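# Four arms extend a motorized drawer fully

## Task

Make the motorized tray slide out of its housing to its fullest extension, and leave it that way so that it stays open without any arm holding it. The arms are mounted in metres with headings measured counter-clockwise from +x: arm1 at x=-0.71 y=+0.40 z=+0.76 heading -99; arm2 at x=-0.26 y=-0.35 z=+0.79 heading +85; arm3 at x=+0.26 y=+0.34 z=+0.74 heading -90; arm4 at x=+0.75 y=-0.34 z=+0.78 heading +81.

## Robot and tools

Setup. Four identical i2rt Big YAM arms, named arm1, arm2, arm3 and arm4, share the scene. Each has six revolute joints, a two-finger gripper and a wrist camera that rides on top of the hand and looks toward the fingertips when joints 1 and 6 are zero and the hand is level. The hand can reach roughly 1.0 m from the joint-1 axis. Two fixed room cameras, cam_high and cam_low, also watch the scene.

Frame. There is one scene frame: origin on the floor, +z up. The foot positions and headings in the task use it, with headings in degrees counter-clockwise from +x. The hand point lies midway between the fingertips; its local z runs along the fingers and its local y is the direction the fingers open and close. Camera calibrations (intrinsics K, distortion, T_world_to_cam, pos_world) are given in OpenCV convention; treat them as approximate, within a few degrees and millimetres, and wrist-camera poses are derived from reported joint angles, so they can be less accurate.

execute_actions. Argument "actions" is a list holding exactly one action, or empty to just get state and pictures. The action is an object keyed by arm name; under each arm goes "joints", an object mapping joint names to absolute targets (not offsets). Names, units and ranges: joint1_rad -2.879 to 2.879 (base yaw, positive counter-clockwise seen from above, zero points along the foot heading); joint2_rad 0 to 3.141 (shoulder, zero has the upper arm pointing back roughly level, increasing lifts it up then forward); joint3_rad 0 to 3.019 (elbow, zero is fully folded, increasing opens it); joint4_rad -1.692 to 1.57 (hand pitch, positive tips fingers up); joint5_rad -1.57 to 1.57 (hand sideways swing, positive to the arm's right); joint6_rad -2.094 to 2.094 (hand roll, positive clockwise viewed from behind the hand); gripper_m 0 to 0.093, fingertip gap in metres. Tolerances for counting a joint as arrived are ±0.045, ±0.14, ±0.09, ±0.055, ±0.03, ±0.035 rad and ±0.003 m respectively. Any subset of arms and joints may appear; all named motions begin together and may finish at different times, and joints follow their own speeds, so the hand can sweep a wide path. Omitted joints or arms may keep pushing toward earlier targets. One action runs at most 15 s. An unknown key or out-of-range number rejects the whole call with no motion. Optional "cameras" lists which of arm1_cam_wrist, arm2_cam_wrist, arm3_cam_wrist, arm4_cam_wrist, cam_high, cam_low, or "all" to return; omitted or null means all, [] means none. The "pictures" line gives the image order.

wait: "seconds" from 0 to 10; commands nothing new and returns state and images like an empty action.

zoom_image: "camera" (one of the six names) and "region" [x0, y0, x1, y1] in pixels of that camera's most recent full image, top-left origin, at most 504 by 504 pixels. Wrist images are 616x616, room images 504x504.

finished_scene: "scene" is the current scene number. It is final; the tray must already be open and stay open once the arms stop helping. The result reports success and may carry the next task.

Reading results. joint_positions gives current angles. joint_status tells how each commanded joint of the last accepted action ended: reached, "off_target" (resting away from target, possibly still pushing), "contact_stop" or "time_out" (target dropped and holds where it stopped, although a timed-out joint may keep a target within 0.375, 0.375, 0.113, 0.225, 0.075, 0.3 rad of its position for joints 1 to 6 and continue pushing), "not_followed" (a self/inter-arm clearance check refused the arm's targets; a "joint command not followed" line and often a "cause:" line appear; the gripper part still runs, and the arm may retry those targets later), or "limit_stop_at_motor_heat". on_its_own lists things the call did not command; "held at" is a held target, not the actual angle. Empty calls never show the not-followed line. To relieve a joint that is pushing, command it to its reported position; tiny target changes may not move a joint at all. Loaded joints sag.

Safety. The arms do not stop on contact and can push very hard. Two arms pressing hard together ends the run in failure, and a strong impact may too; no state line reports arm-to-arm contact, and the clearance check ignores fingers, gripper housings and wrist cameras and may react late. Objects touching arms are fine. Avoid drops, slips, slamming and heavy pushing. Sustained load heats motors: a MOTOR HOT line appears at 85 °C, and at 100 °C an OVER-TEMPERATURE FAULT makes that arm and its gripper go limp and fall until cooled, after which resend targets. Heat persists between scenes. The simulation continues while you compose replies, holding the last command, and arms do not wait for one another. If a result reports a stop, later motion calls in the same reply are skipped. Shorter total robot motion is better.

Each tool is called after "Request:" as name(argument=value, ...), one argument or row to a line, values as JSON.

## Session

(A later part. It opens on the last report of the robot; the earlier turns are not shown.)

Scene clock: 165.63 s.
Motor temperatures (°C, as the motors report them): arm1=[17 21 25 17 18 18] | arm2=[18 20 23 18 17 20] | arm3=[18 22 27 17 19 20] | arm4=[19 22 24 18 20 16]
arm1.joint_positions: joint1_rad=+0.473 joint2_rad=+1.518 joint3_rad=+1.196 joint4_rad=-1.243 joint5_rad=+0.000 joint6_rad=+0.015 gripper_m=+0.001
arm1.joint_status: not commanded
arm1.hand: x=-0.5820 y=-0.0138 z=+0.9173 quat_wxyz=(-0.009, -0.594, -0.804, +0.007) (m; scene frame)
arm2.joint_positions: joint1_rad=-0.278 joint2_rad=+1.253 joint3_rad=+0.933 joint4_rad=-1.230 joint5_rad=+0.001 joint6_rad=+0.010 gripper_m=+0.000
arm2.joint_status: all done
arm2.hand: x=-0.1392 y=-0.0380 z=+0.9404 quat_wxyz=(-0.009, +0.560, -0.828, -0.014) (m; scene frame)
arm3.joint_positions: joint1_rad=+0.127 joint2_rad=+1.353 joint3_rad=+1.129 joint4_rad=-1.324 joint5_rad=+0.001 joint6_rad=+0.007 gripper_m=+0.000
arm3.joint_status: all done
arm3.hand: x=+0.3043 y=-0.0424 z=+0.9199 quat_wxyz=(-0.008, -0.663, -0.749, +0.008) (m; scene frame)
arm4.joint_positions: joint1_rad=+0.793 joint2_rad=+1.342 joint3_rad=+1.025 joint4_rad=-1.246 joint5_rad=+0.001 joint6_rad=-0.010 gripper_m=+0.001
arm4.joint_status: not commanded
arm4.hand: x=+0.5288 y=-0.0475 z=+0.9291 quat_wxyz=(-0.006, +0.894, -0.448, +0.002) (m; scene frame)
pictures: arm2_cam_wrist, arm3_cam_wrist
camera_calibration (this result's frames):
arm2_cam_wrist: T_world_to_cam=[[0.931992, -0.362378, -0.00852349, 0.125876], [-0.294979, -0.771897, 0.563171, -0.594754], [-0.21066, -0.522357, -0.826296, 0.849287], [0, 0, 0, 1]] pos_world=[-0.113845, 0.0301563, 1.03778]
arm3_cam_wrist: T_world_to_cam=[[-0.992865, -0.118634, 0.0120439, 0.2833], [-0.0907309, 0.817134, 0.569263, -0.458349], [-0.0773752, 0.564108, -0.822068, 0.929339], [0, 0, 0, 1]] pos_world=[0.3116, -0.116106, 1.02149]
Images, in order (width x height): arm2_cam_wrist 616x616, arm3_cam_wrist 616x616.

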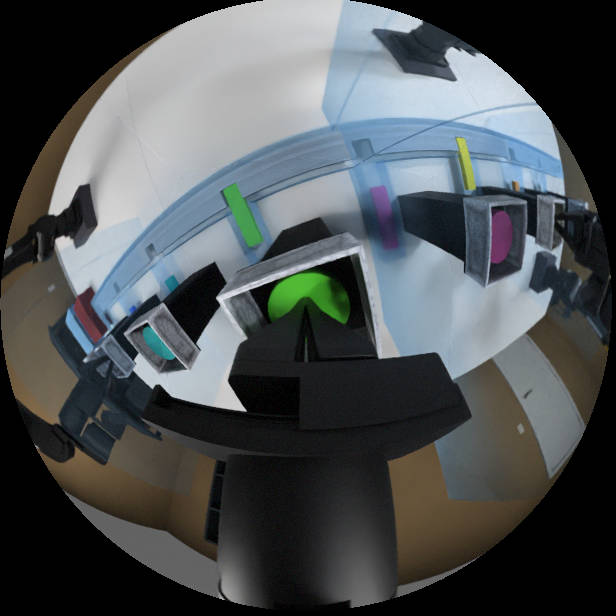

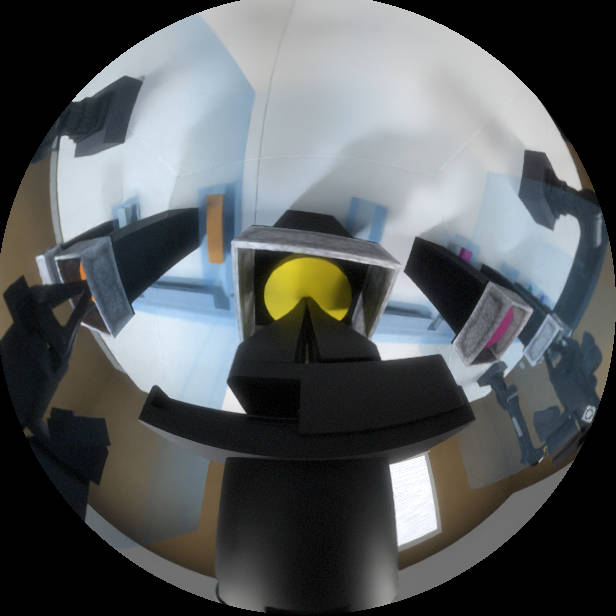

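Request:
wait(
  seconds=10,
)

Scene clock: 177.03 s.
Motor temperatures (°C, as the motors report them): arm1=[17 21 25 17 18 18] | arm2=[18 20 23 18 17 20] | arm3=[18 22 27 17 19 20] | arm4=[19 22 24 18 20 16]
arm1.joint_positions: joint1_rad=+0.473 joint2_rad=+1.518 joint3_rad=+1.196 joint4_rad=-1.243 joint5_rad=+0.000 joint6_rad=+0.015 gripper_m=+0.001
arm1.joint_status: not commanded
arm1.hand: x=-0.5820 y=-0.0138 z=+0.9173 quat_wxyz=(-0.009, -0.594, -0.804, +0.007) (m; scene frame)
arm2.joint_positions: joint1_rad=-0.278 joint2_rad=+1.253 joint3_rad=+0.933 joint4_rad=-1.230 joint5_rad=+0.001 joint6_rad=+0.010 gripper_m=+0.000
arm2.joint_status: all done
arm2.hand: x=-0.1392 y=-0.0380 z=+0.9404 quat_wxyz=(-0.009, +0.560, -0.828, -0.014) (m; scene frame)
arm3.joint_positions: joint1_rad=+0.127 joint2_rad=+1.353 joint3_rad=+1.129 joint4_rad=-1.324 joint5_rad=+0.001 joint6_rad=+0.007 gripper_m=+0.000
arm3.joint_status: all done
arm3.hand: x=+0.3043 y=-0.0424 z=+0.9199 quat_wxyz=(-0.008, -0.663, -0.749, +0.008) (m; scene frame)
arm4.joint_positions: joint1_rad=+0.793 joint2_rad=+1.342 joint3_rad=+1.025 joint4_rad=-1.246 joint5_rad=+0.001 joint6_rad=-0.010 gripper_m=+0.001
arm4.joint_status: not commanded
arm4.hand: x=+0.5288 y=-0.0475 z=+0.9291 quat_wxyz=(-0.006, +0.894, -0.448, +0.002) (m; scene frame)
wait: 10.00 s; at rest from the start
pictures: arm1_cam_wrist, arm2_cam_wrist, arm3_cam_wrist, arm4_cam_wrist, cam_high, cam_low
camera_calibration (this result's frames):
arm1_cam_wrist: T_world_to_cam=[[-0.953957, -0.299894, 0.00549286, -0.565642], [-0.242084, 0.780619, 0.576221, -0.651643], [-0.177093, 0.54836, -0.817276, 0.773003], [0, 0, 0, 1]] pos_world=[-0.560457, -0.0848322, 1.01035]
arm2_cam_wrist: T_world_to_cam=[[0.931992, -0.362378, -0.00852349, 0.125876], [-0.294979, -0.771897, 0.563171, -0.594754], [-0.21066, -0.522357, -0.826296, 0.849287], [0, 0, 0, 1]] pos_world=[-0.113845, 0.0301563, 1.03778]
arm3_cam_wrist: T_world_to_cam=[[-0.992865, -0.118634, 0.0120439, 0.2833], [-0.0907309, 0.817134, 0.569263, -0.458349], [-0.0773752, 0.564108, -0.822068, 0.929339], [0, 0, 0, 1]] pos_world=[0.3116, -0.116106, 1.02149]
arm4_cam_wrist: T_world_to_cam=[[0.80716, 0.589879, 0.0231518, -0.422999], [0.467855, -0.66312, 0.584281, -0.815212], [0.360008, -0.460776, -0.811221, 0.663842], [0, 0, 0, 1]] pos_world=[0.483839, 0.014818, 1.02463]
Images, in order (width x height): arm1_cam_wrist 616x616, arm2_cam_wrist 616x616, arm3_cam_wrist 616x616, arm4_cam_wrist 616x616, cam_high 504x504, cam_low 504x504.

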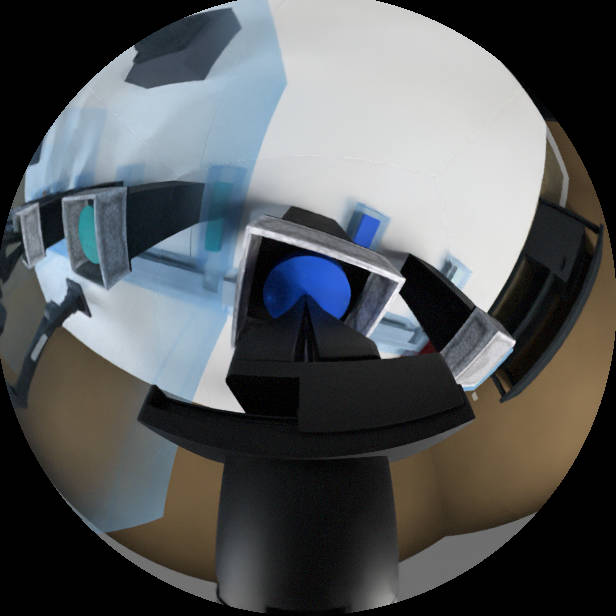

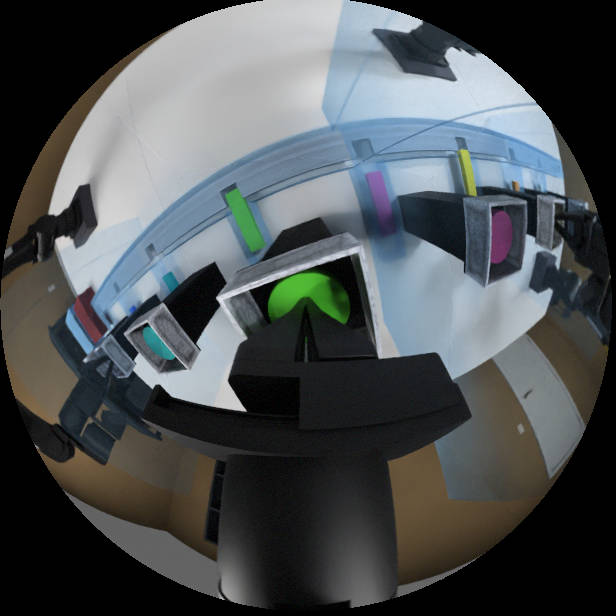

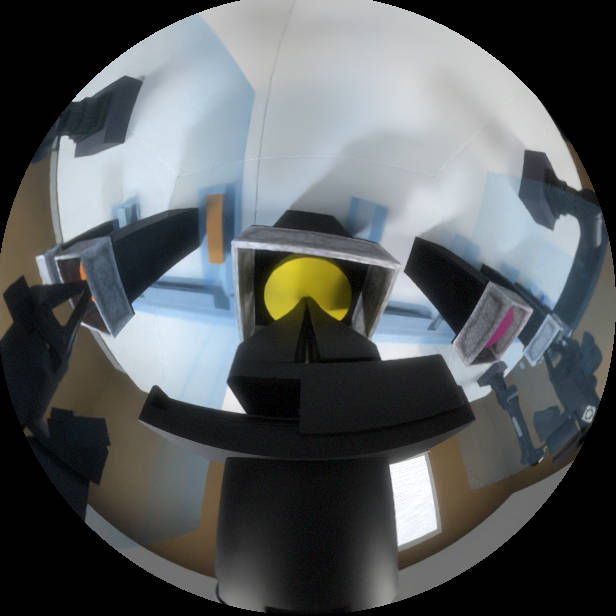

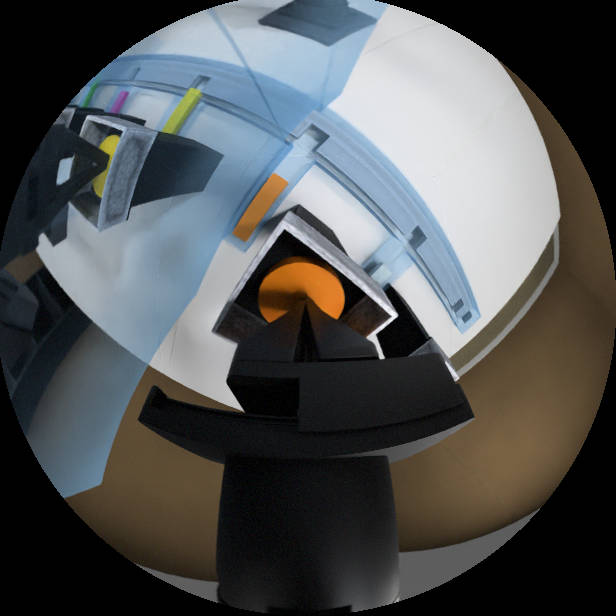

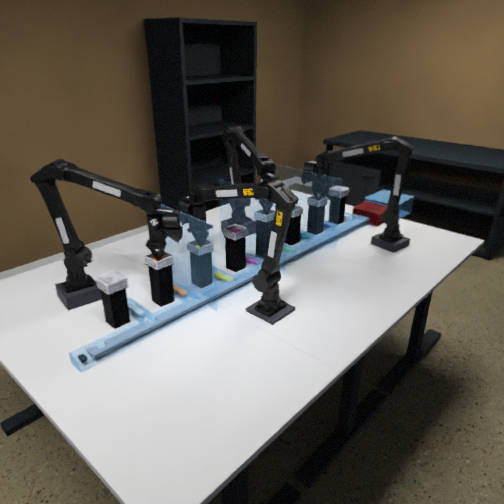

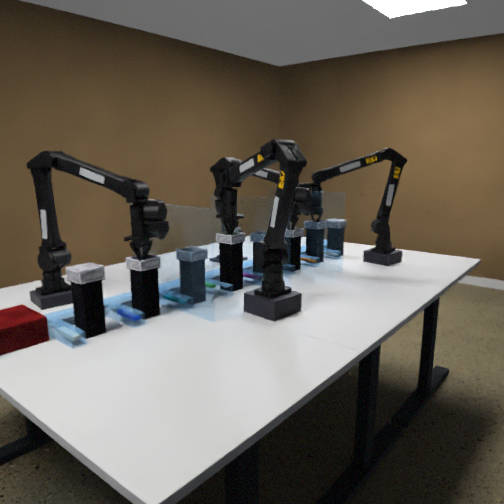

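Request:
wait(
  seconds=10,
)

Request:
execute_actions(
  actions=[
    {"arm3":{"joints":{"joint2_rad":1.345,"joint3_rad":1.36,"joint4_rad":-1.55}}},
  ],
  cameras=[],
)

Request:
execute_actions(
  actions=[
    {"arm3":{"joints":{"joint1_rad":-0.425,"joint2_rad":1.43,"joint3_rad":1.45,"joint4_rad":-1.55}}},
  ],
  cameras=[],
)

Request:
execute_actions(
  actions=[
    {"arm3":{"joints":{"joint2_rad":1.485,"joint3_rad":1.205,"joint4_rad":-1.36}}},
  ],
  cameras=["arm2_cam_wrist"],
)

Scene clock: 194.47 s.
Motor temperatures (°C, as the motors report them): arm1=[17 21 25 17 18 18] | arm2=[18 20 22 18 17 20] | arm3=[18 22 26 17 19 20] | arm4=[19 22 24 18 20 16]
arm1.joint_positions: joint1_rad=+0.473 joint2_rad=+1.518 joint3_rad=+1.196 joint4_rad=-1.243 joint5_rad=+0.000 joint6_rad=+0.015 gripper_m=+0.001
arm1.joint_status: not commanded
arm1.hand: x=-0.5820 y=-0.0138 z=+0.9173 quat_wxyz=(-0.009, -0.594, -0.804, +0.007) (m; scene frame)
arm2.joint_positions: joint1_rad=-0.278 joint2_rad=+1.253 joint3_rad=+0.933 joint4_rad=-1.230 joint5_rad=+0.001 joint6_rad=+0.010 gripper_m=+0.000
arm2.joint_status: all done
arm2.hand: x=-0.1392 y=-0.0380 z=+0.9404 quat_wxyz=(-0.009, +0.560, -0.828, -0.014) (m; scene frame)
arm3.joint_positions: joint1_rad=+0.127 joint2_rad=+1.353 joint3_rad=+1.129 joint4_rad=-1.324 joint5_rad=+0.001 joint6_rad=+0.007 gripper_m=+0.000
arm3.joint_status: all done
arm3.hand: x=+0.3043 y=-0.0424 z=+0.9199 quat_wxyz=(-0.008, -0.663, -0.749, +0.008) (m; scene frame)
arm4.joint_positions: joint1_rad=+0.793 joint2_rad=+1.342 joint3_rad=+1.025 joint4_rad=-1.246 joint5_rad=+0.001 joint6_rad=-0.010 gripper_m=+0.001
arm4.joint_status: not commanded
arm4.hand: x=+0.5288 y=-0.0475 z=+0.9291 quat_wxyz=(-0.006, +0.894, -0.448, +0.002) (m; scene frame)
wait: 10.00 s; at rest from the start
pictures: arm1_cam_wrist, arm2_cam_wrist, arm3_cam_wrist, arm4_cam_wrist, cam_high, cam_low
camera_calibration (this result's frames):
arm1_cam_wrist: T_world_to_cam=[[-0.953957, -0.299894, 0.00549286, -0.565642], [-0.242084, 0.780619, 0.576221, -0.651643], [-0.177093, 0.54836, -0.817276, 0.773003], [0, 0, 0, 1]] pos_world=[-0.560457, -0.0848322, 1.01035]
arm2_cam_wrist: T_world_to_cam=[[0.931992, -0.362378, -0.00852349, 0.125876], [-0.294979, -0.771897, 0.563171, -0.594754], [-0.21066, -0.522357, -0.826296, 0.849287], [0, 0, 0, 1]] pos_world=[-0.113845, 0.0301563, 1.03778]
arm3_cam_wrist: T_world_to_cam=[[-0.992865, -0.118634, 0.0120439, 0.2833], [-0.0907309, 0.817134, 0.569263, -0.458349], [-0.0773752, 0.564108, -0.822068, 0.929339], [0, 0, 0, 1]] pos_world=[0.3116, -0.116106, 1.02149]
arm4_cam_wrist: T_world_to_cam=[[0.80716, 0.589879, 0.0231518, -0.422999], [0.467855, -0.66312, 0.584281, -0.815212], [0.360008, -0.460776, -0.811221, 0.663842], [0, 0, 0, 1]] pos_world=[0.483839, 0.014818, 1.02463]
Images, in order (width x height): arm1_cam_wrist 616x616, arm2_cam_wrist 616x616, arm3_cam_wrist 616x616, arm4_cam_wrist 616x616, cam_high 504x504, cam_low 504x504.

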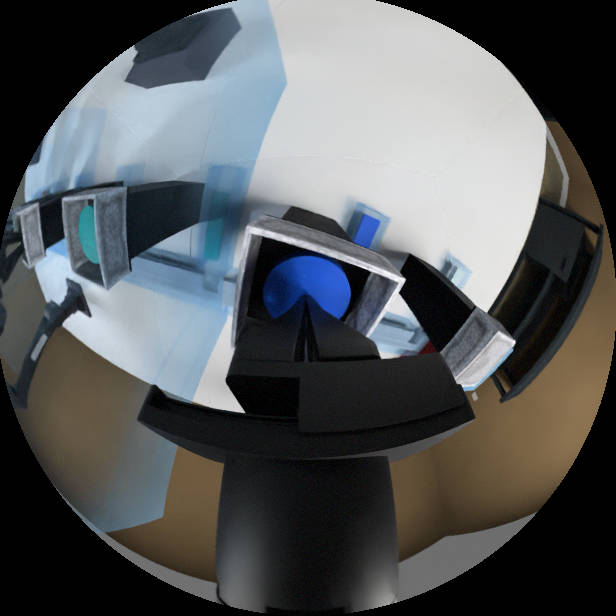

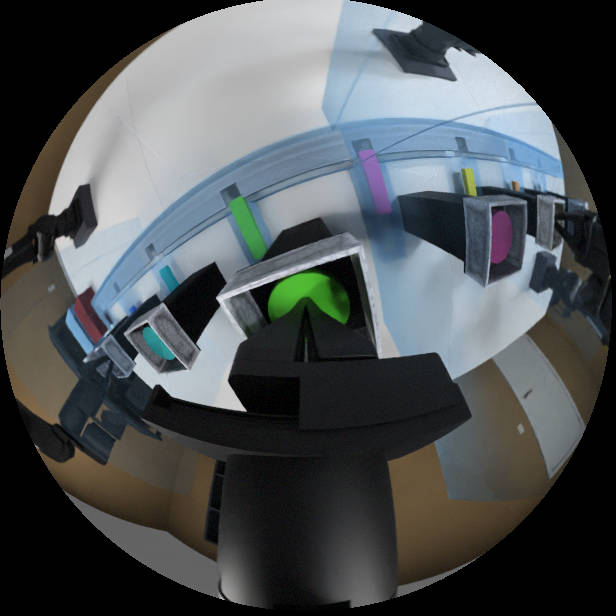

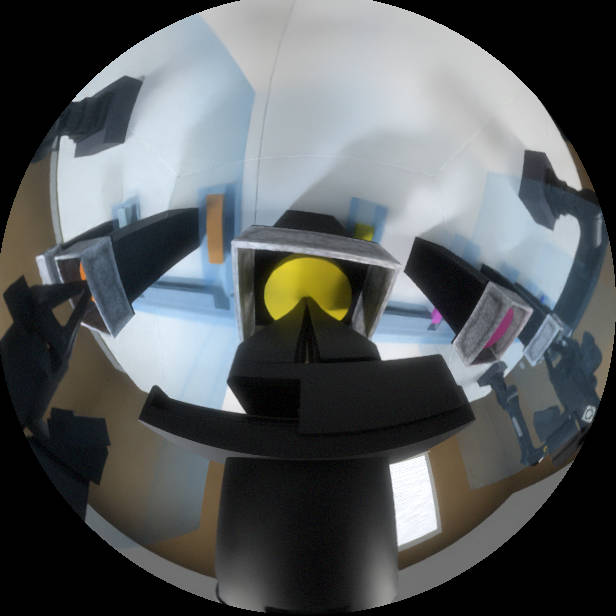

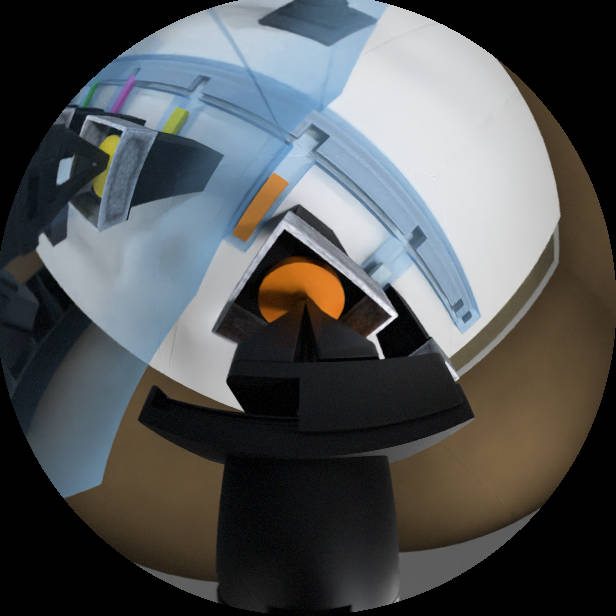

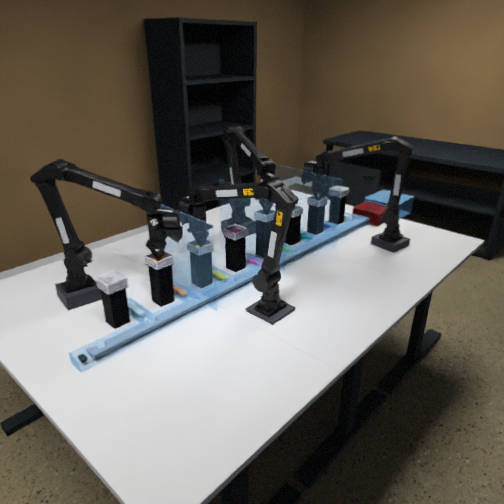

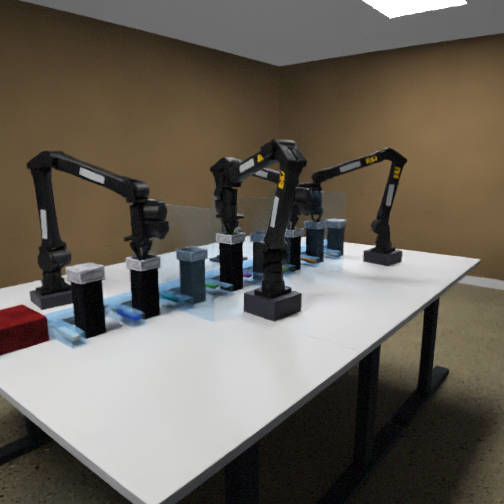

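Scene clock: 195.53 s.
Motor temperatures (°C, as the motors report them): arm1=[17 21 25 17 18 18] | arm2=[18 20 22 18 17 20] | arm3=[18 22 26 17 19 20] | arm4=[19 22 24 18 20 16]
arm1.joint_positions: joint1_rad=+0.473 joint2_rad=+1.518 joint3_rad=+1.196 joint4_rad=-1.243 joint5_rad=+0.000 joint6_rad=+0.015 gripper_m=+0.001
arm1.joint_status: not commanded
arm1.hand: x=-0.5820 y=-0.0138 z=+0.9173 quat_wxyz=(-0.009, -0.594, -0.804, +0.007) (m; scene frame)
arm2.joint_positions: joint1_rad=-0.278 joint2_rad=+1.253 joint3_rad=+0.933 joint4_rad=-1.230 joint5_rad=+0.001 joint6_rad=+0.010 gripper_m=+0.000
arm2.joint_status: not commanded
arm2.hand: x=-0.1392 y=-0.0380 z=+0.9404 quat_wxyz=(-0.009, +0.560, -0.828, -0.014) (m; scene frame)
arm3.joint_positions: joint1_rad=+0.127 joint2_rad=+1.349 joint3_rad=+1.325 joint4_rad=-1.539 joint5_rad=+0.001 joint6_rad=+0.007 gripper_m=+0.000
arm3.joint_status: all done
arm3.hand: x=+0.3048 y=-0.0468 z=+0.9955 quat_wxyz=(-0.003, -0.663, -0.749, +0.003) (m; scene frame)
arm4.joint_positions: joint1_rad=+0.793 joint2_rad=+1.342 joint3_rad=+1.025 joint4_rad=-1.246 joint5_rad=+0.001 joint6_rad=-0.010 gripper_m=+0.001
arm4.joint_status: not commanded
arm4.hand: x=+0.5288 y=-0.0475 z=+0.9291 quat_wxyz=(-0.006, +0.894, -0.448, +0.002) (m; scene frame)
pictures: none
No camera images: the call's "cameras" was empty. Leave "cameras" out to get every camera's image.

Scene clock: 196.87 s.
Motor temperatures (°C, as the motors report them): arm1=[17 21 25 17 18 18] | arm2=[18 20 22 18 17 20] | arm3=[18 22 27 17 19 20] | arm4=[19 22 24 18 20 16]
arm1.joint_positions: joint1_rad=+0.473 joint2_rad=+1.518 joint3_rad=+1.196 joint4_rad=-1.243 joint5_rad=+0.000 joint6_rad=+0.015 gripper_m=+0.001
arm1.joint_status: not commanded
arm1.hand: x=-0.5820 y=-0.0138 z=+0.9173 quat_wxyz=(-0.009, -0.594, -0.804, +0.007) (m; scene frame)
arm2.joint_positions: joint1_rad=-0.278 joint2_rad=+1.253 joint3_rad=+0.933 joint4_rad=-1.230 joint5_rad=+0.001 joint6_rad=+0.010 gripper_m=+0.000
arm2.joint_status: not commanded
arm2.hand: x=-0.1392 y=-0.0380 z=+0.9404 quat_wxyz=(-0.009, +0.560, -0.828, -0.014) (m; scene frame)
arm3.joint_positions: joint1_rad=-0.432 joint2_rad=+1.429 joint3_rad=+1.409 joint4_rad=-1.543 joint5_rad=+0.001 joint6_rad=+0.007 gripper_m=+0.000
arm3.joint_status: all done
arm3.hand: x=+0.0801 y=-0.0420 z=+0.9973 quat_wxyz=(-0.002, -0.844, -0.537, +0.004) (m; scene frame)
arm4.joint_positions: joint1_rad=+0.793 joint2_rad=+1.342 joint3_rad=+1.025 joint4_rad=-1.246 joint5_rad=+0.001 joint6_rad=-0.010 gripper_m=+0.001
arm4.joint_status: not commanded
arm4.hand: x=+0.5288 y=-0.0475 z=+0.9291 quat_wxyz=(-0.006, +0.894, -0.448, +0.002) (m; scene frame)
pictures: none
No camera images: the call's "cameras" was empty. Leave "cameras" out to get every camera's image.

Scene clock: 197.77 s.
Motor temperatures (°C, as the motors report them): arm1=[17 21 25 17 18 18] | arm2=[18 20 22 18 17 20] | arm3=[18 22 27 17 19 20] | arm4=[19 22 24 18 20 16]
arm1.joint_positions: joint1_rad=+0.473 joint2_rad=+1.518 joint3_rad=+1.196 joint4_rad=-1.243 joint5_rad=+0.000 joint6_rad=+0.015 gripper_m=+0.001
arm1.joint_status: not commanded
arm1.hand: x=-0.5820 y=-0.0138 z=+0.9173 quat_wxyz=(-0.009, -0.594, -0.804, +0.007) (m; scene frame)
arm2.joint_positions: joint1_rad=-0.278 joint2_rad=+1.253 joint3_rad=+0.933 joint4_rad=-1.230 joint5_rad=+0.001 joint6_rad=+0.010 gripper_m=+0.000
arm2.joint_status: not commanded
arm2.hand: x=-0.1392 y=-0.0380 z=+0.9404 quat_wxyz=(-0.009, +0.560, -0.828, -0.014) (m; scene frame)
arm3.joint_positions: joint1_rad=-0.432 joint2_rad=+1.452 joint3_rad=+1.244 joint4_rad=-1.361 joint5_rad=+0.001 joint6_rad=+0.007 gripper_m=+0.000
arm3.joint_status: all done
arm3.hand: x=+0.0804 y=-0.0414 z=+0.9257 quat_wxyz=(+0.000, -0.844, -0.537, +0.001) (m; scene frame)
arm4.joint_positions: joint1_rad=+0.793 joint2_rad=+1.342 joint3_rad=+1.025 joint4_rad=-1.246 joint5_rad=+0.001 joint6_rad=-0.010 gripper_m=+0.001
arm4.joint_status: not commanded
arm4.hand: x=+0.5288 y=-0.0475 z=+0.9291 quat_wxyz=(-0.006, +0.894, -0.448, +0.002) (m; scene frame)
pictures: arm2_cam_wrist
camera_calibration (this result's frames):
arm2_cam_wrist: T_world_to_cam=[[0.931992, -0.362378, -0.00852349, 0.125876], [-0.294979, -0.771897, 0.563171, -0.594754], [-0.21066, -0.522357, -0.826296, 0.849287], [0, 0, 0, 1]] pos_world=[-0.113845, 0.0301563, 1.03778]
Images, in order (width x height): arm2_cam_wrist 616x616.

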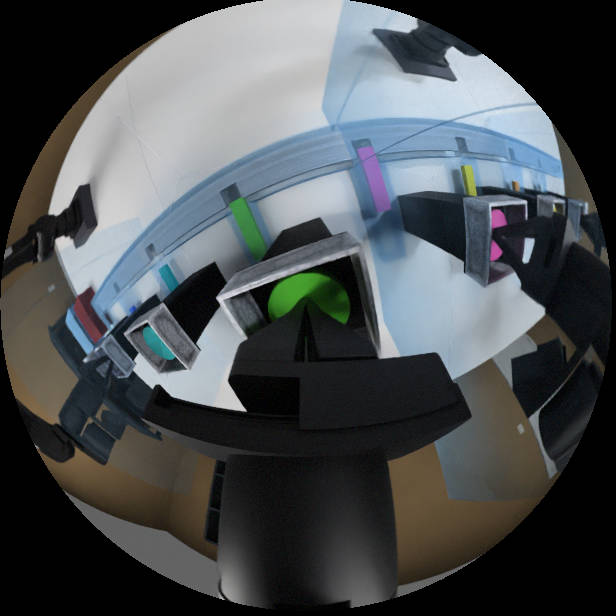

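Request:
wait(
  seconds=10,
)

Scene clock: 208.83 s.
Motor temperatures (°C, as the motors report them): arm1=[17 21 24 17 18 18] | arm2=[18 20 22 18 17 20] | arm3=[18 22 27 17 19 20] | arm4=[19 22 24 18 20 16]
arm1.joint_positions: joint1_rad=+0.473 joint2_rad=+1.518 joint3_rad=+1.196 joint4_rad=-1.243 joint5_rad=+0.000 joint6_rad=+0.015 gripper_m=+0.001
arm1.joint_status: not commanded
arm1.hand: x=-0.5820 y=-0.0138 z=+0.9173 quat_wxyz=(-0.009, -0.594, -0.804, +0.007) (m; scene frame)
arm2.joint_positions: joint1_rad=-0.278 joint2_rad=+1.253 joint3_rad=+0.933 joint4_rad=-1.230 joint5_rad=+0.001 joint6_rad=+0.010 gripper_m=+0.000
arm2.joint_status: not commanded
arm2.hand: x=-0.1392 y=-0.0380 z=+0.9404 quat_wxyz=(-0.009, +0.560, -0.828, -0.014) (m; scene frame)
arm3.joint_positions: joint1_rad=-0.432 joint2_rad=+1.452 joint3_rad=+1.244 joint4_rad=-1.361 joint5_rad=+0.001 joint6_rad=+0.007 gripper_m=+0.000
arm3.joint_status: all done
arm3.hand: x=+0.0804 y=-0.0414 z=+0.9257 quat_wxyz=(+0.000, -0.844, -0.537, +0.001) (m; scene frame)
arm4.joint_positions: joint1_rad=+0.793 joint2_rad=+1.342 joint3_rad=+1.025 joint4_rad=-1.246 joint5_rad=+0.001 joint6_rad=-0.010 gripper_m=+0.001
arm4.joint_status: not commanded
arm4.hand: x=+0.5288 y=-0.0475 z=+0.9291 quat_wxyz=(-0.006, +0.894, -0.448, +0.002) (m; scene frame)
wait: 10.00 s; at rest from the start
pictures: arm1_cam_wrist, arm2_cam_wrist, arm3_cam_wrist, arm4_cam_wrist, cam_high, cam_low
camera_calibration (this result's frames):
arm1_cam_wrist: T_world_to_cam=[[-0.953957, -0.299894, 0.00549286, -0.565642], [-0.242084, 0.780619, 0.576221, -0.651643], [-0.177093, 0.54836, -0.817276, 0.773003], [0, 0, 0, 1]] pos_world=[-0.560457, -0.0848322, 1.01035]
arm2_cam_wrist: T_world_to_cam=[[0.931992, -0.362378, -0.00852349, 0.125876], [-0.294979, -0.771897, 0.563171, -0.594754], [-0.21066, -0.522357, -0.826296, 0.849287], [0, 0, 0, 1]] pos_world=[-0.113845, 0.0301563, 1.03778]
arm3_cam_wrist: T_world_to_cam=[[-0.904979, 0.42528, 0.0122581, 0.0763753], [0.351099, 0.730231, 0.586083, -0.537483], [0.240298, 0.534696, -0.810159, 0.878486], [0, 0, 0, 1]] pos_world=[0.0467292, -0.109717, 1.02579]
arm4_cam_wrist: T_world_to_cam=[[0.80716, 0.589879, 0.0231518, -0.422999], [0.467855, -0.66312, 0.584281, -0.815212], [0.360008, -0.460776, -0.811221, 0.663842], [0, 0, 0, 1]] pos_world=[0.483839, 0.014818, 1.02463]
Images, in order (width x height): arm1_cam_wrist 616x616, arm2_cam_wrist 616x616, arm3_cam_wrist 616x616, arm4_cam_wrist 616x616, cam_high 504x504, cam_low 504x504.

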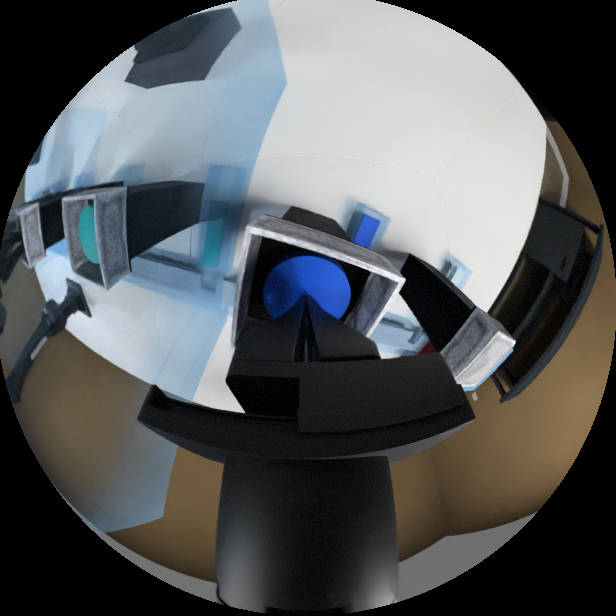

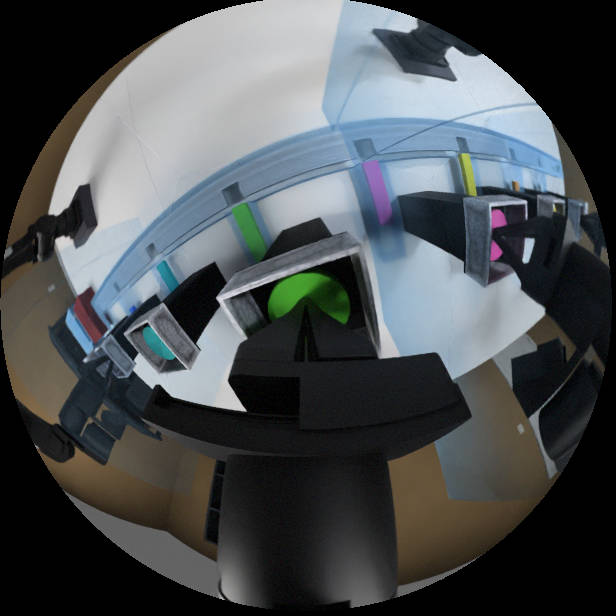

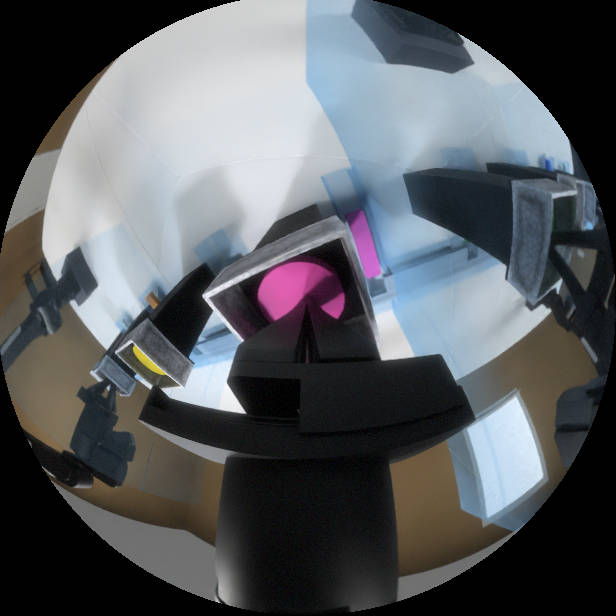

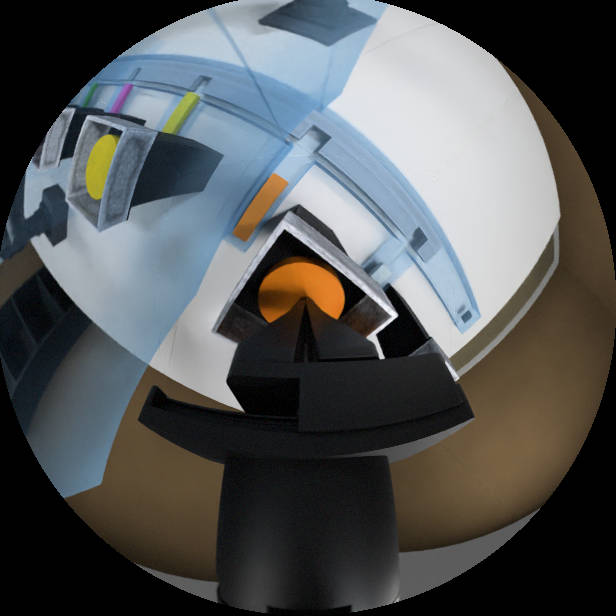

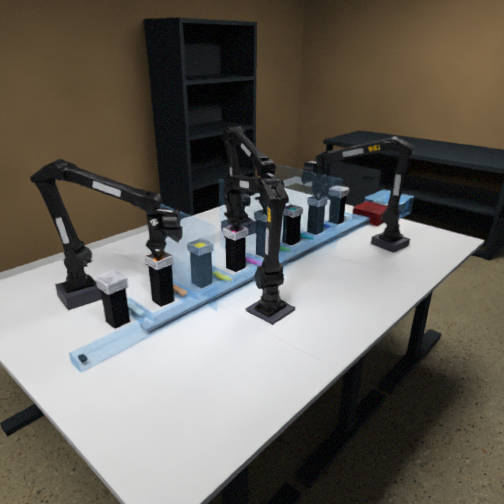

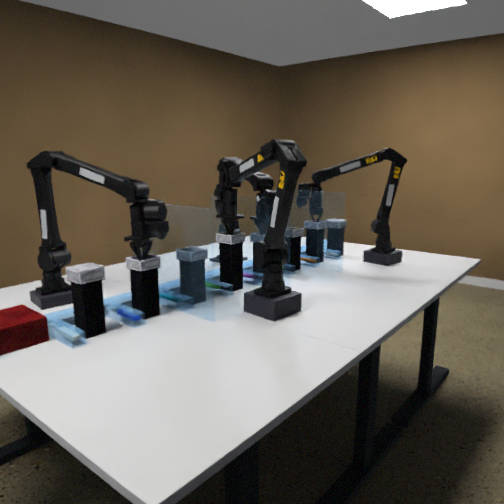

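Request:
execute_actions(
  actions=[
    {"arm1":{"joints":{"joint2_rad":1.495,"joint3_rad":1.37,"joint4_rad":-1.41}},"arm2":{"joints":{"joint2_rad":1.235,"joint3_rad":1.10,"joint4_rad":-1.43}},"arm3":{"joints":{"joint2_rad":1.43,"joint3_rad":1.44,"joint4_rad":-1.55}},"arm4":{"joints":{"joint2_rad":1.32,"joint3_rad":1.21,"joint4_rad":-1.425}}},
  ],
  cameras=["cam_high","cam_low","arm4_cam_wrist"],
)

Scene clock: 224.37 s.
Motor temperatures (°C, as the motors report them): arm1=[17 21 25 17 18 18] | arm2=[18 20 23 18 17 20] | arm3=[18 22 27 17 19 20] | arm4=[19 22 24 18 20 16]
arm1.joint_positions: joint1_rad=+0.473 joint2_rad=+1.490 joint3_rad=+1.339 joint4_rad=-1.401 joint5_rad=+0.000 joint6_rad=+0.015 gripper_m=+0.001
arm1.joint_status: all done
arm1.hand: x=-0.5799 y=-0.0203 z=+0.9824 quat_wxyz=(-0.015, -0.594, -0.804, +0.011) (m; scene frame)
arm2.joint_positions: joint1_rad=-0.278 joint2_rad=+1.233 joint3_rad=+1.066 joint4_rad=-1.416 joint5_rad=+0.001 joint6_rad=+0.010 gripper_m=+0.000
arm2.joint_status: all done
arm2.hand: x=-0.1394 y=-0.0404 z=+0.9960 quat_wxyz=(+0.004, +0.561, -0.828, -0.005) (m; scene frame)
arm3.joint_positions: joint1_rad=-0.432 joint2_rad=+1.437 joint3_rad=+1.404 joint4_rad=-1.539 joint5_rad=+0.001 joint6_rad=+0.007 gripper_m=+0.000
arm3.joint_status: all done
arm3.hand: x=+0.0798 y=-0.0427 z=+0.9919 quat_wxyz=(+0.001, -0.844, -0.537, +0.000) (m; scene frame)
arm4.joint_positions: joint1_rad=+0.793 joint2_rad=+1.323 joint3_rad=+1.169 joint4_rad=-1.415 joint5_rad=+0.001 joint6_rad=-0.010 gripper_m=+0.001
arm4.joint_status: all done
arm4.hand: x=+0.5247 y=-0.0432 z=+0.9890 quat_wxyz=(-0.005, +0.894, -0.448, +0.005) (m; scene frame)
pictures: arm4_cam_wrist, cam_high, cam_low
camera_calibration (this result's frames):
arm4_cam_wrist: T_world_to_cam=[[0.807116, 0.589939, 0.0231593, -0.42366], [0.465555, -0.660085, 0.589531, -0.849309], [0.363074, -0.465037, -0.807414, 0.710382], [0, 0, 0, 1]] pos_world=[0.479421, 0.019672, 1.08408]
Images, in order (width x height): arm4_cam_wrist 616x616, cam_high 504x504, cam_low 504x504.

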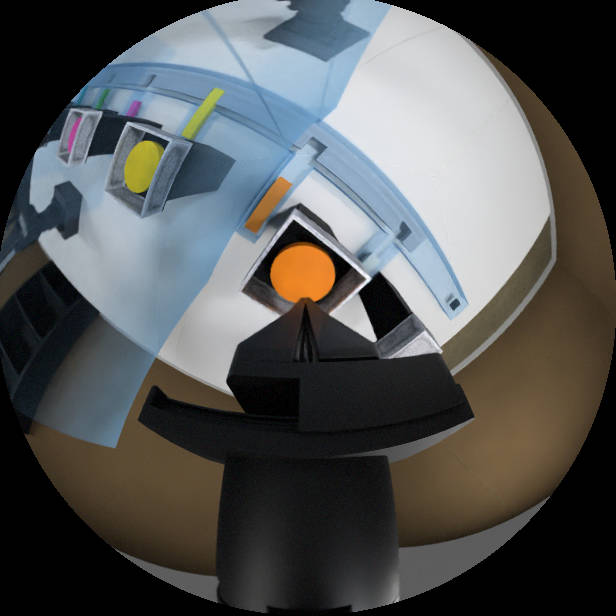

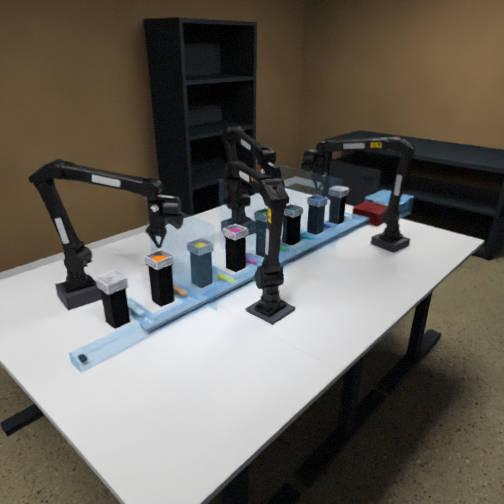

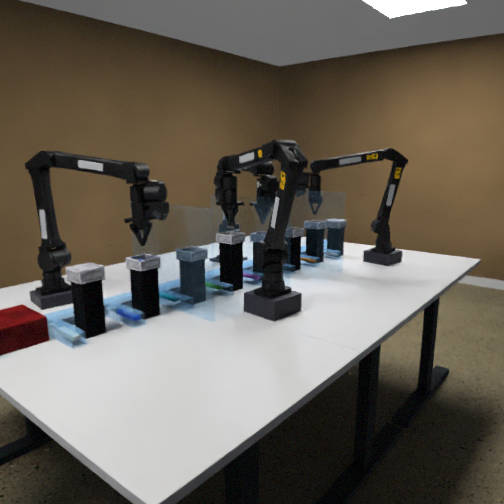

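Request:
zoom_image(
  camera="cam_high",
  region=[310, 160, 450, 260],
)

Request:
execute_actions(
  actions=[],
  cameras=["arm1_cam_wrist"],
)

Region (310, 160, 450, 260) of cam_high's 504x504 image, scaled by 3.600, with more detail than that image has; it fills the top 360 rows of this view, and the rest is white.

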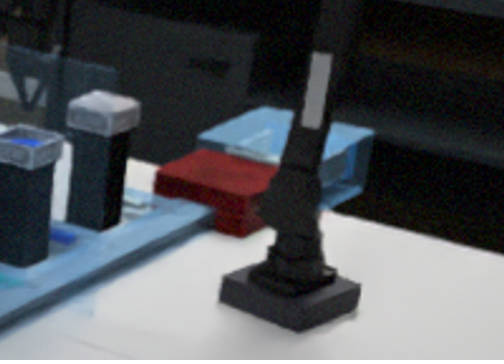

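Scene clock: 229.73 s.
Motor temperatures (°C, as the motors report them): arm1=[17 21 27 17 18 18] | arm2=[18 20 25 18 17 20] | arm3=[18 22 29 17 19 20] | arm4=[19 22 26 18 20 16]
arm1.joint_positions: joint1_rad=+0.473 joint2_rad=+1.490 joint3_rad=+1.339 joint4_rad=-1.401 joint5_rad=+0.000 joint6_rad=+0.015 gripper_m=+0.001
arm1.joint_status: all done
arm1.hand: x=-0.5799 y=-0.0203 z=+0.9824 quat_wxyz=(-0.015, -0.594, -0.804, +0.011) (m; scene frame)
arm2.joint_positions: joint1_rad=-0.278 joint2_rad=+1.233 joint3_rad=+1.066 joint4_rad=-1.416 joint5_rad=+0.001 joint6_rad=+0.010 gripper_m=+0.000
arm2.joint_status: all done
arm2.hand: x=-0.1394 y=-0.0404 z=+0.9960 quat_wxyz=(+0.004, +0.561, -0.828, -0.005) (m; scene frame)
arm3.joint_positions: joint1_rad=-0.432 joint2_rad=+1.437 joint3_rad=+1.404 joint4_rad=-1.539 joint5_rad=+0.001 joint6_rad=+0.007 gripper_m=+0.000
arm3.joint_status: all done
arm3.hand: x=+0.0798 y=-0.0427 z=+0.9919 quat_wxyz=(+0.001, -0.844, -0.537, +0.000) (m; scene frame)
arm4.joint_positions: joint1_rad=+0.793 joint2_rad=+1.323 joint3_rad=+1.169 joint4_rad=-1.415 joint5_rad=+0.001 joint6_rad=-0.010 gripper_m=+0.001
arm4.joint_status: all done
arm4.hand: x=+0.5247 y=-0.0432 z=+0.9890 quat_wxyz=(-0.005, +0.894, -0.448, +0.005) (m; scene frame)
pictures: arm1_cam_wrist
camera_calibration (this result's frames):
arm1_cam_wrist: T_world_to_cam=[[-0.953982, -0.299815, 0.0053633, -0.565859], [-0.244498, 0.788073, 0.564944, -0.673737], [-0.173605, 0.537635, -0.825112, 0.839579], [0, 0, 0, 1]] pos_world=[-0.558791, -0.0900858, 1.0764]
Images, in order (width x height): arm1_cam_wrist 616x616.

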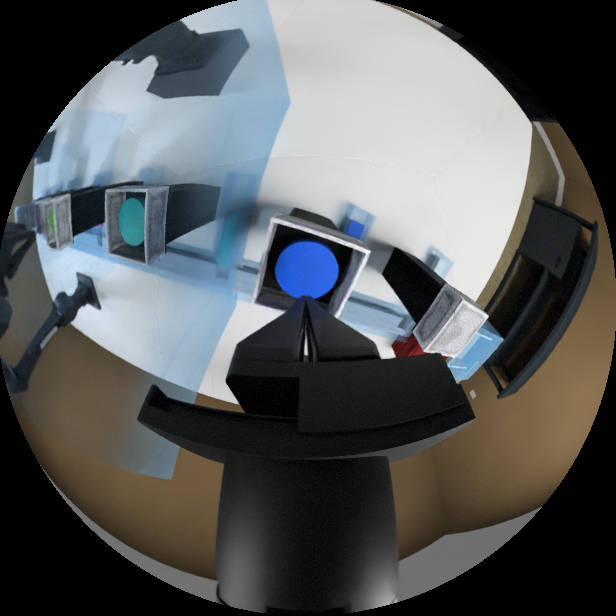

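Request:
execute_actions(
  actions=[
    {"arm1":{"joints":{"joint1_rad":-0.45}}},
  ],
  cameras=["arm1_cam_wrist"],
)

Scene clock: 237.27 s.
Motor temperatures (°C, as the motors report them): arm1=[17 21 28 17 18 18] | arm2=[18 20 26 18 17 20] | arm3=[18 22 31 17 19 20] | arm4=[19 22 28 18 20 16]
arm1.joint_positions: joint1_rad=-0.455 joint2_rad=+1.490 joint3_rad=+1.339 joint4_rad=-1.401 joint5_rad=+0.001 joint6_rad=+0.015 gripper_m=+0.001
arm1.joint_status: all done
arm1.hand: x=-0.9707 y=+0.0393 z=+0.9791 quat_wxyz=(-0.013, -0.891, -0.453, +0.010) (m; scene frame)
arm2.joint_positions: joint1_rad=-0.278 joint2_rad=+1.233 joint3_rad=+1.066 joint4_rad=-1.416 joint5_rad=+0.001 joint6_rad=+0.010 gripper_m=+0.000
arm2.joint_status: not commanded
arm2.hand: x=-0.1394 y=-0.0404 z=+0.9960 quat_wxyz=(+0.004, +0.561, -0.828, -0.005) (m; scene frame)
arm3.joint_positions: joint1_rad=-0.432 joint2_rad=+1.437 joint3_rad=+1.404 joint4_rad=-1.539 joint5_rad=+0.001 joint6_rad=+0.007 gripper_m=+0.000
arm3.joint_status: not commanded
arm3.hand: x=+0.0798 y=-0.0427 z=+0.9919 quat_wxyz=(+0.001, -0.844, -0.537, +0.000) (m; scene frame)
arm4.joint_positions: joint1_rad=+0.793 joint2_rad=+1.323 joint3_rad=+1.169 joint4_rad=-1.415 joint5_rad=+0.001 joint6_rad=-0.010 gripper_m=+0.001
arm4.joint_status: not commanded
arm4.hand: x=+0.5247 y=-0.0432 z=+0.9890 quat_wxyz=(-0.005, +0.894, -0.448, +0.005) (m; scene frame)
pictures: arm1_cam_wrist
camera_calibration (this result's frames):
arm1_cam_wrist: T_world_to_cam=[[-0.812017, 0.583585, -0.00751021, -0.805021], [0.475553, 0.669049, 0.571159, -0.116847], [0.338345, 0.46022, -0.820805, 1.23275], [0, 0, 0, 1]] pos_world=[-1.01522, -0.0193605, 1.07254]
Images, in order (width x height): arm1_cam_wrist 616x616.

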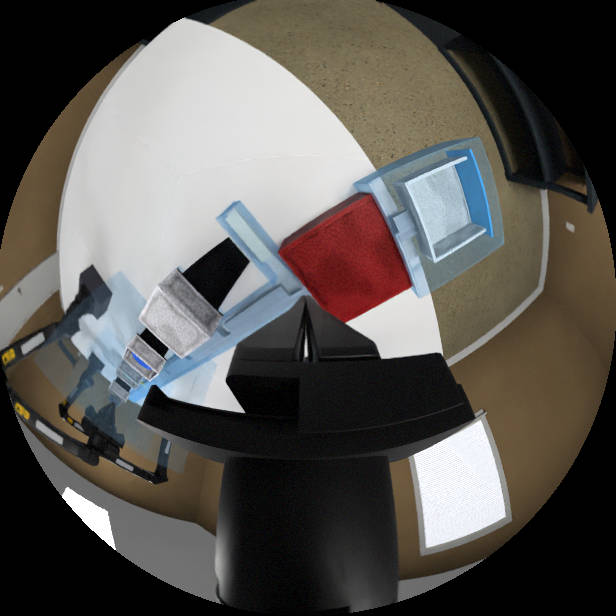

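The tray is fully out.

Request:
finished_scene(
  scene=2,
)

The scene is finished: the task was done.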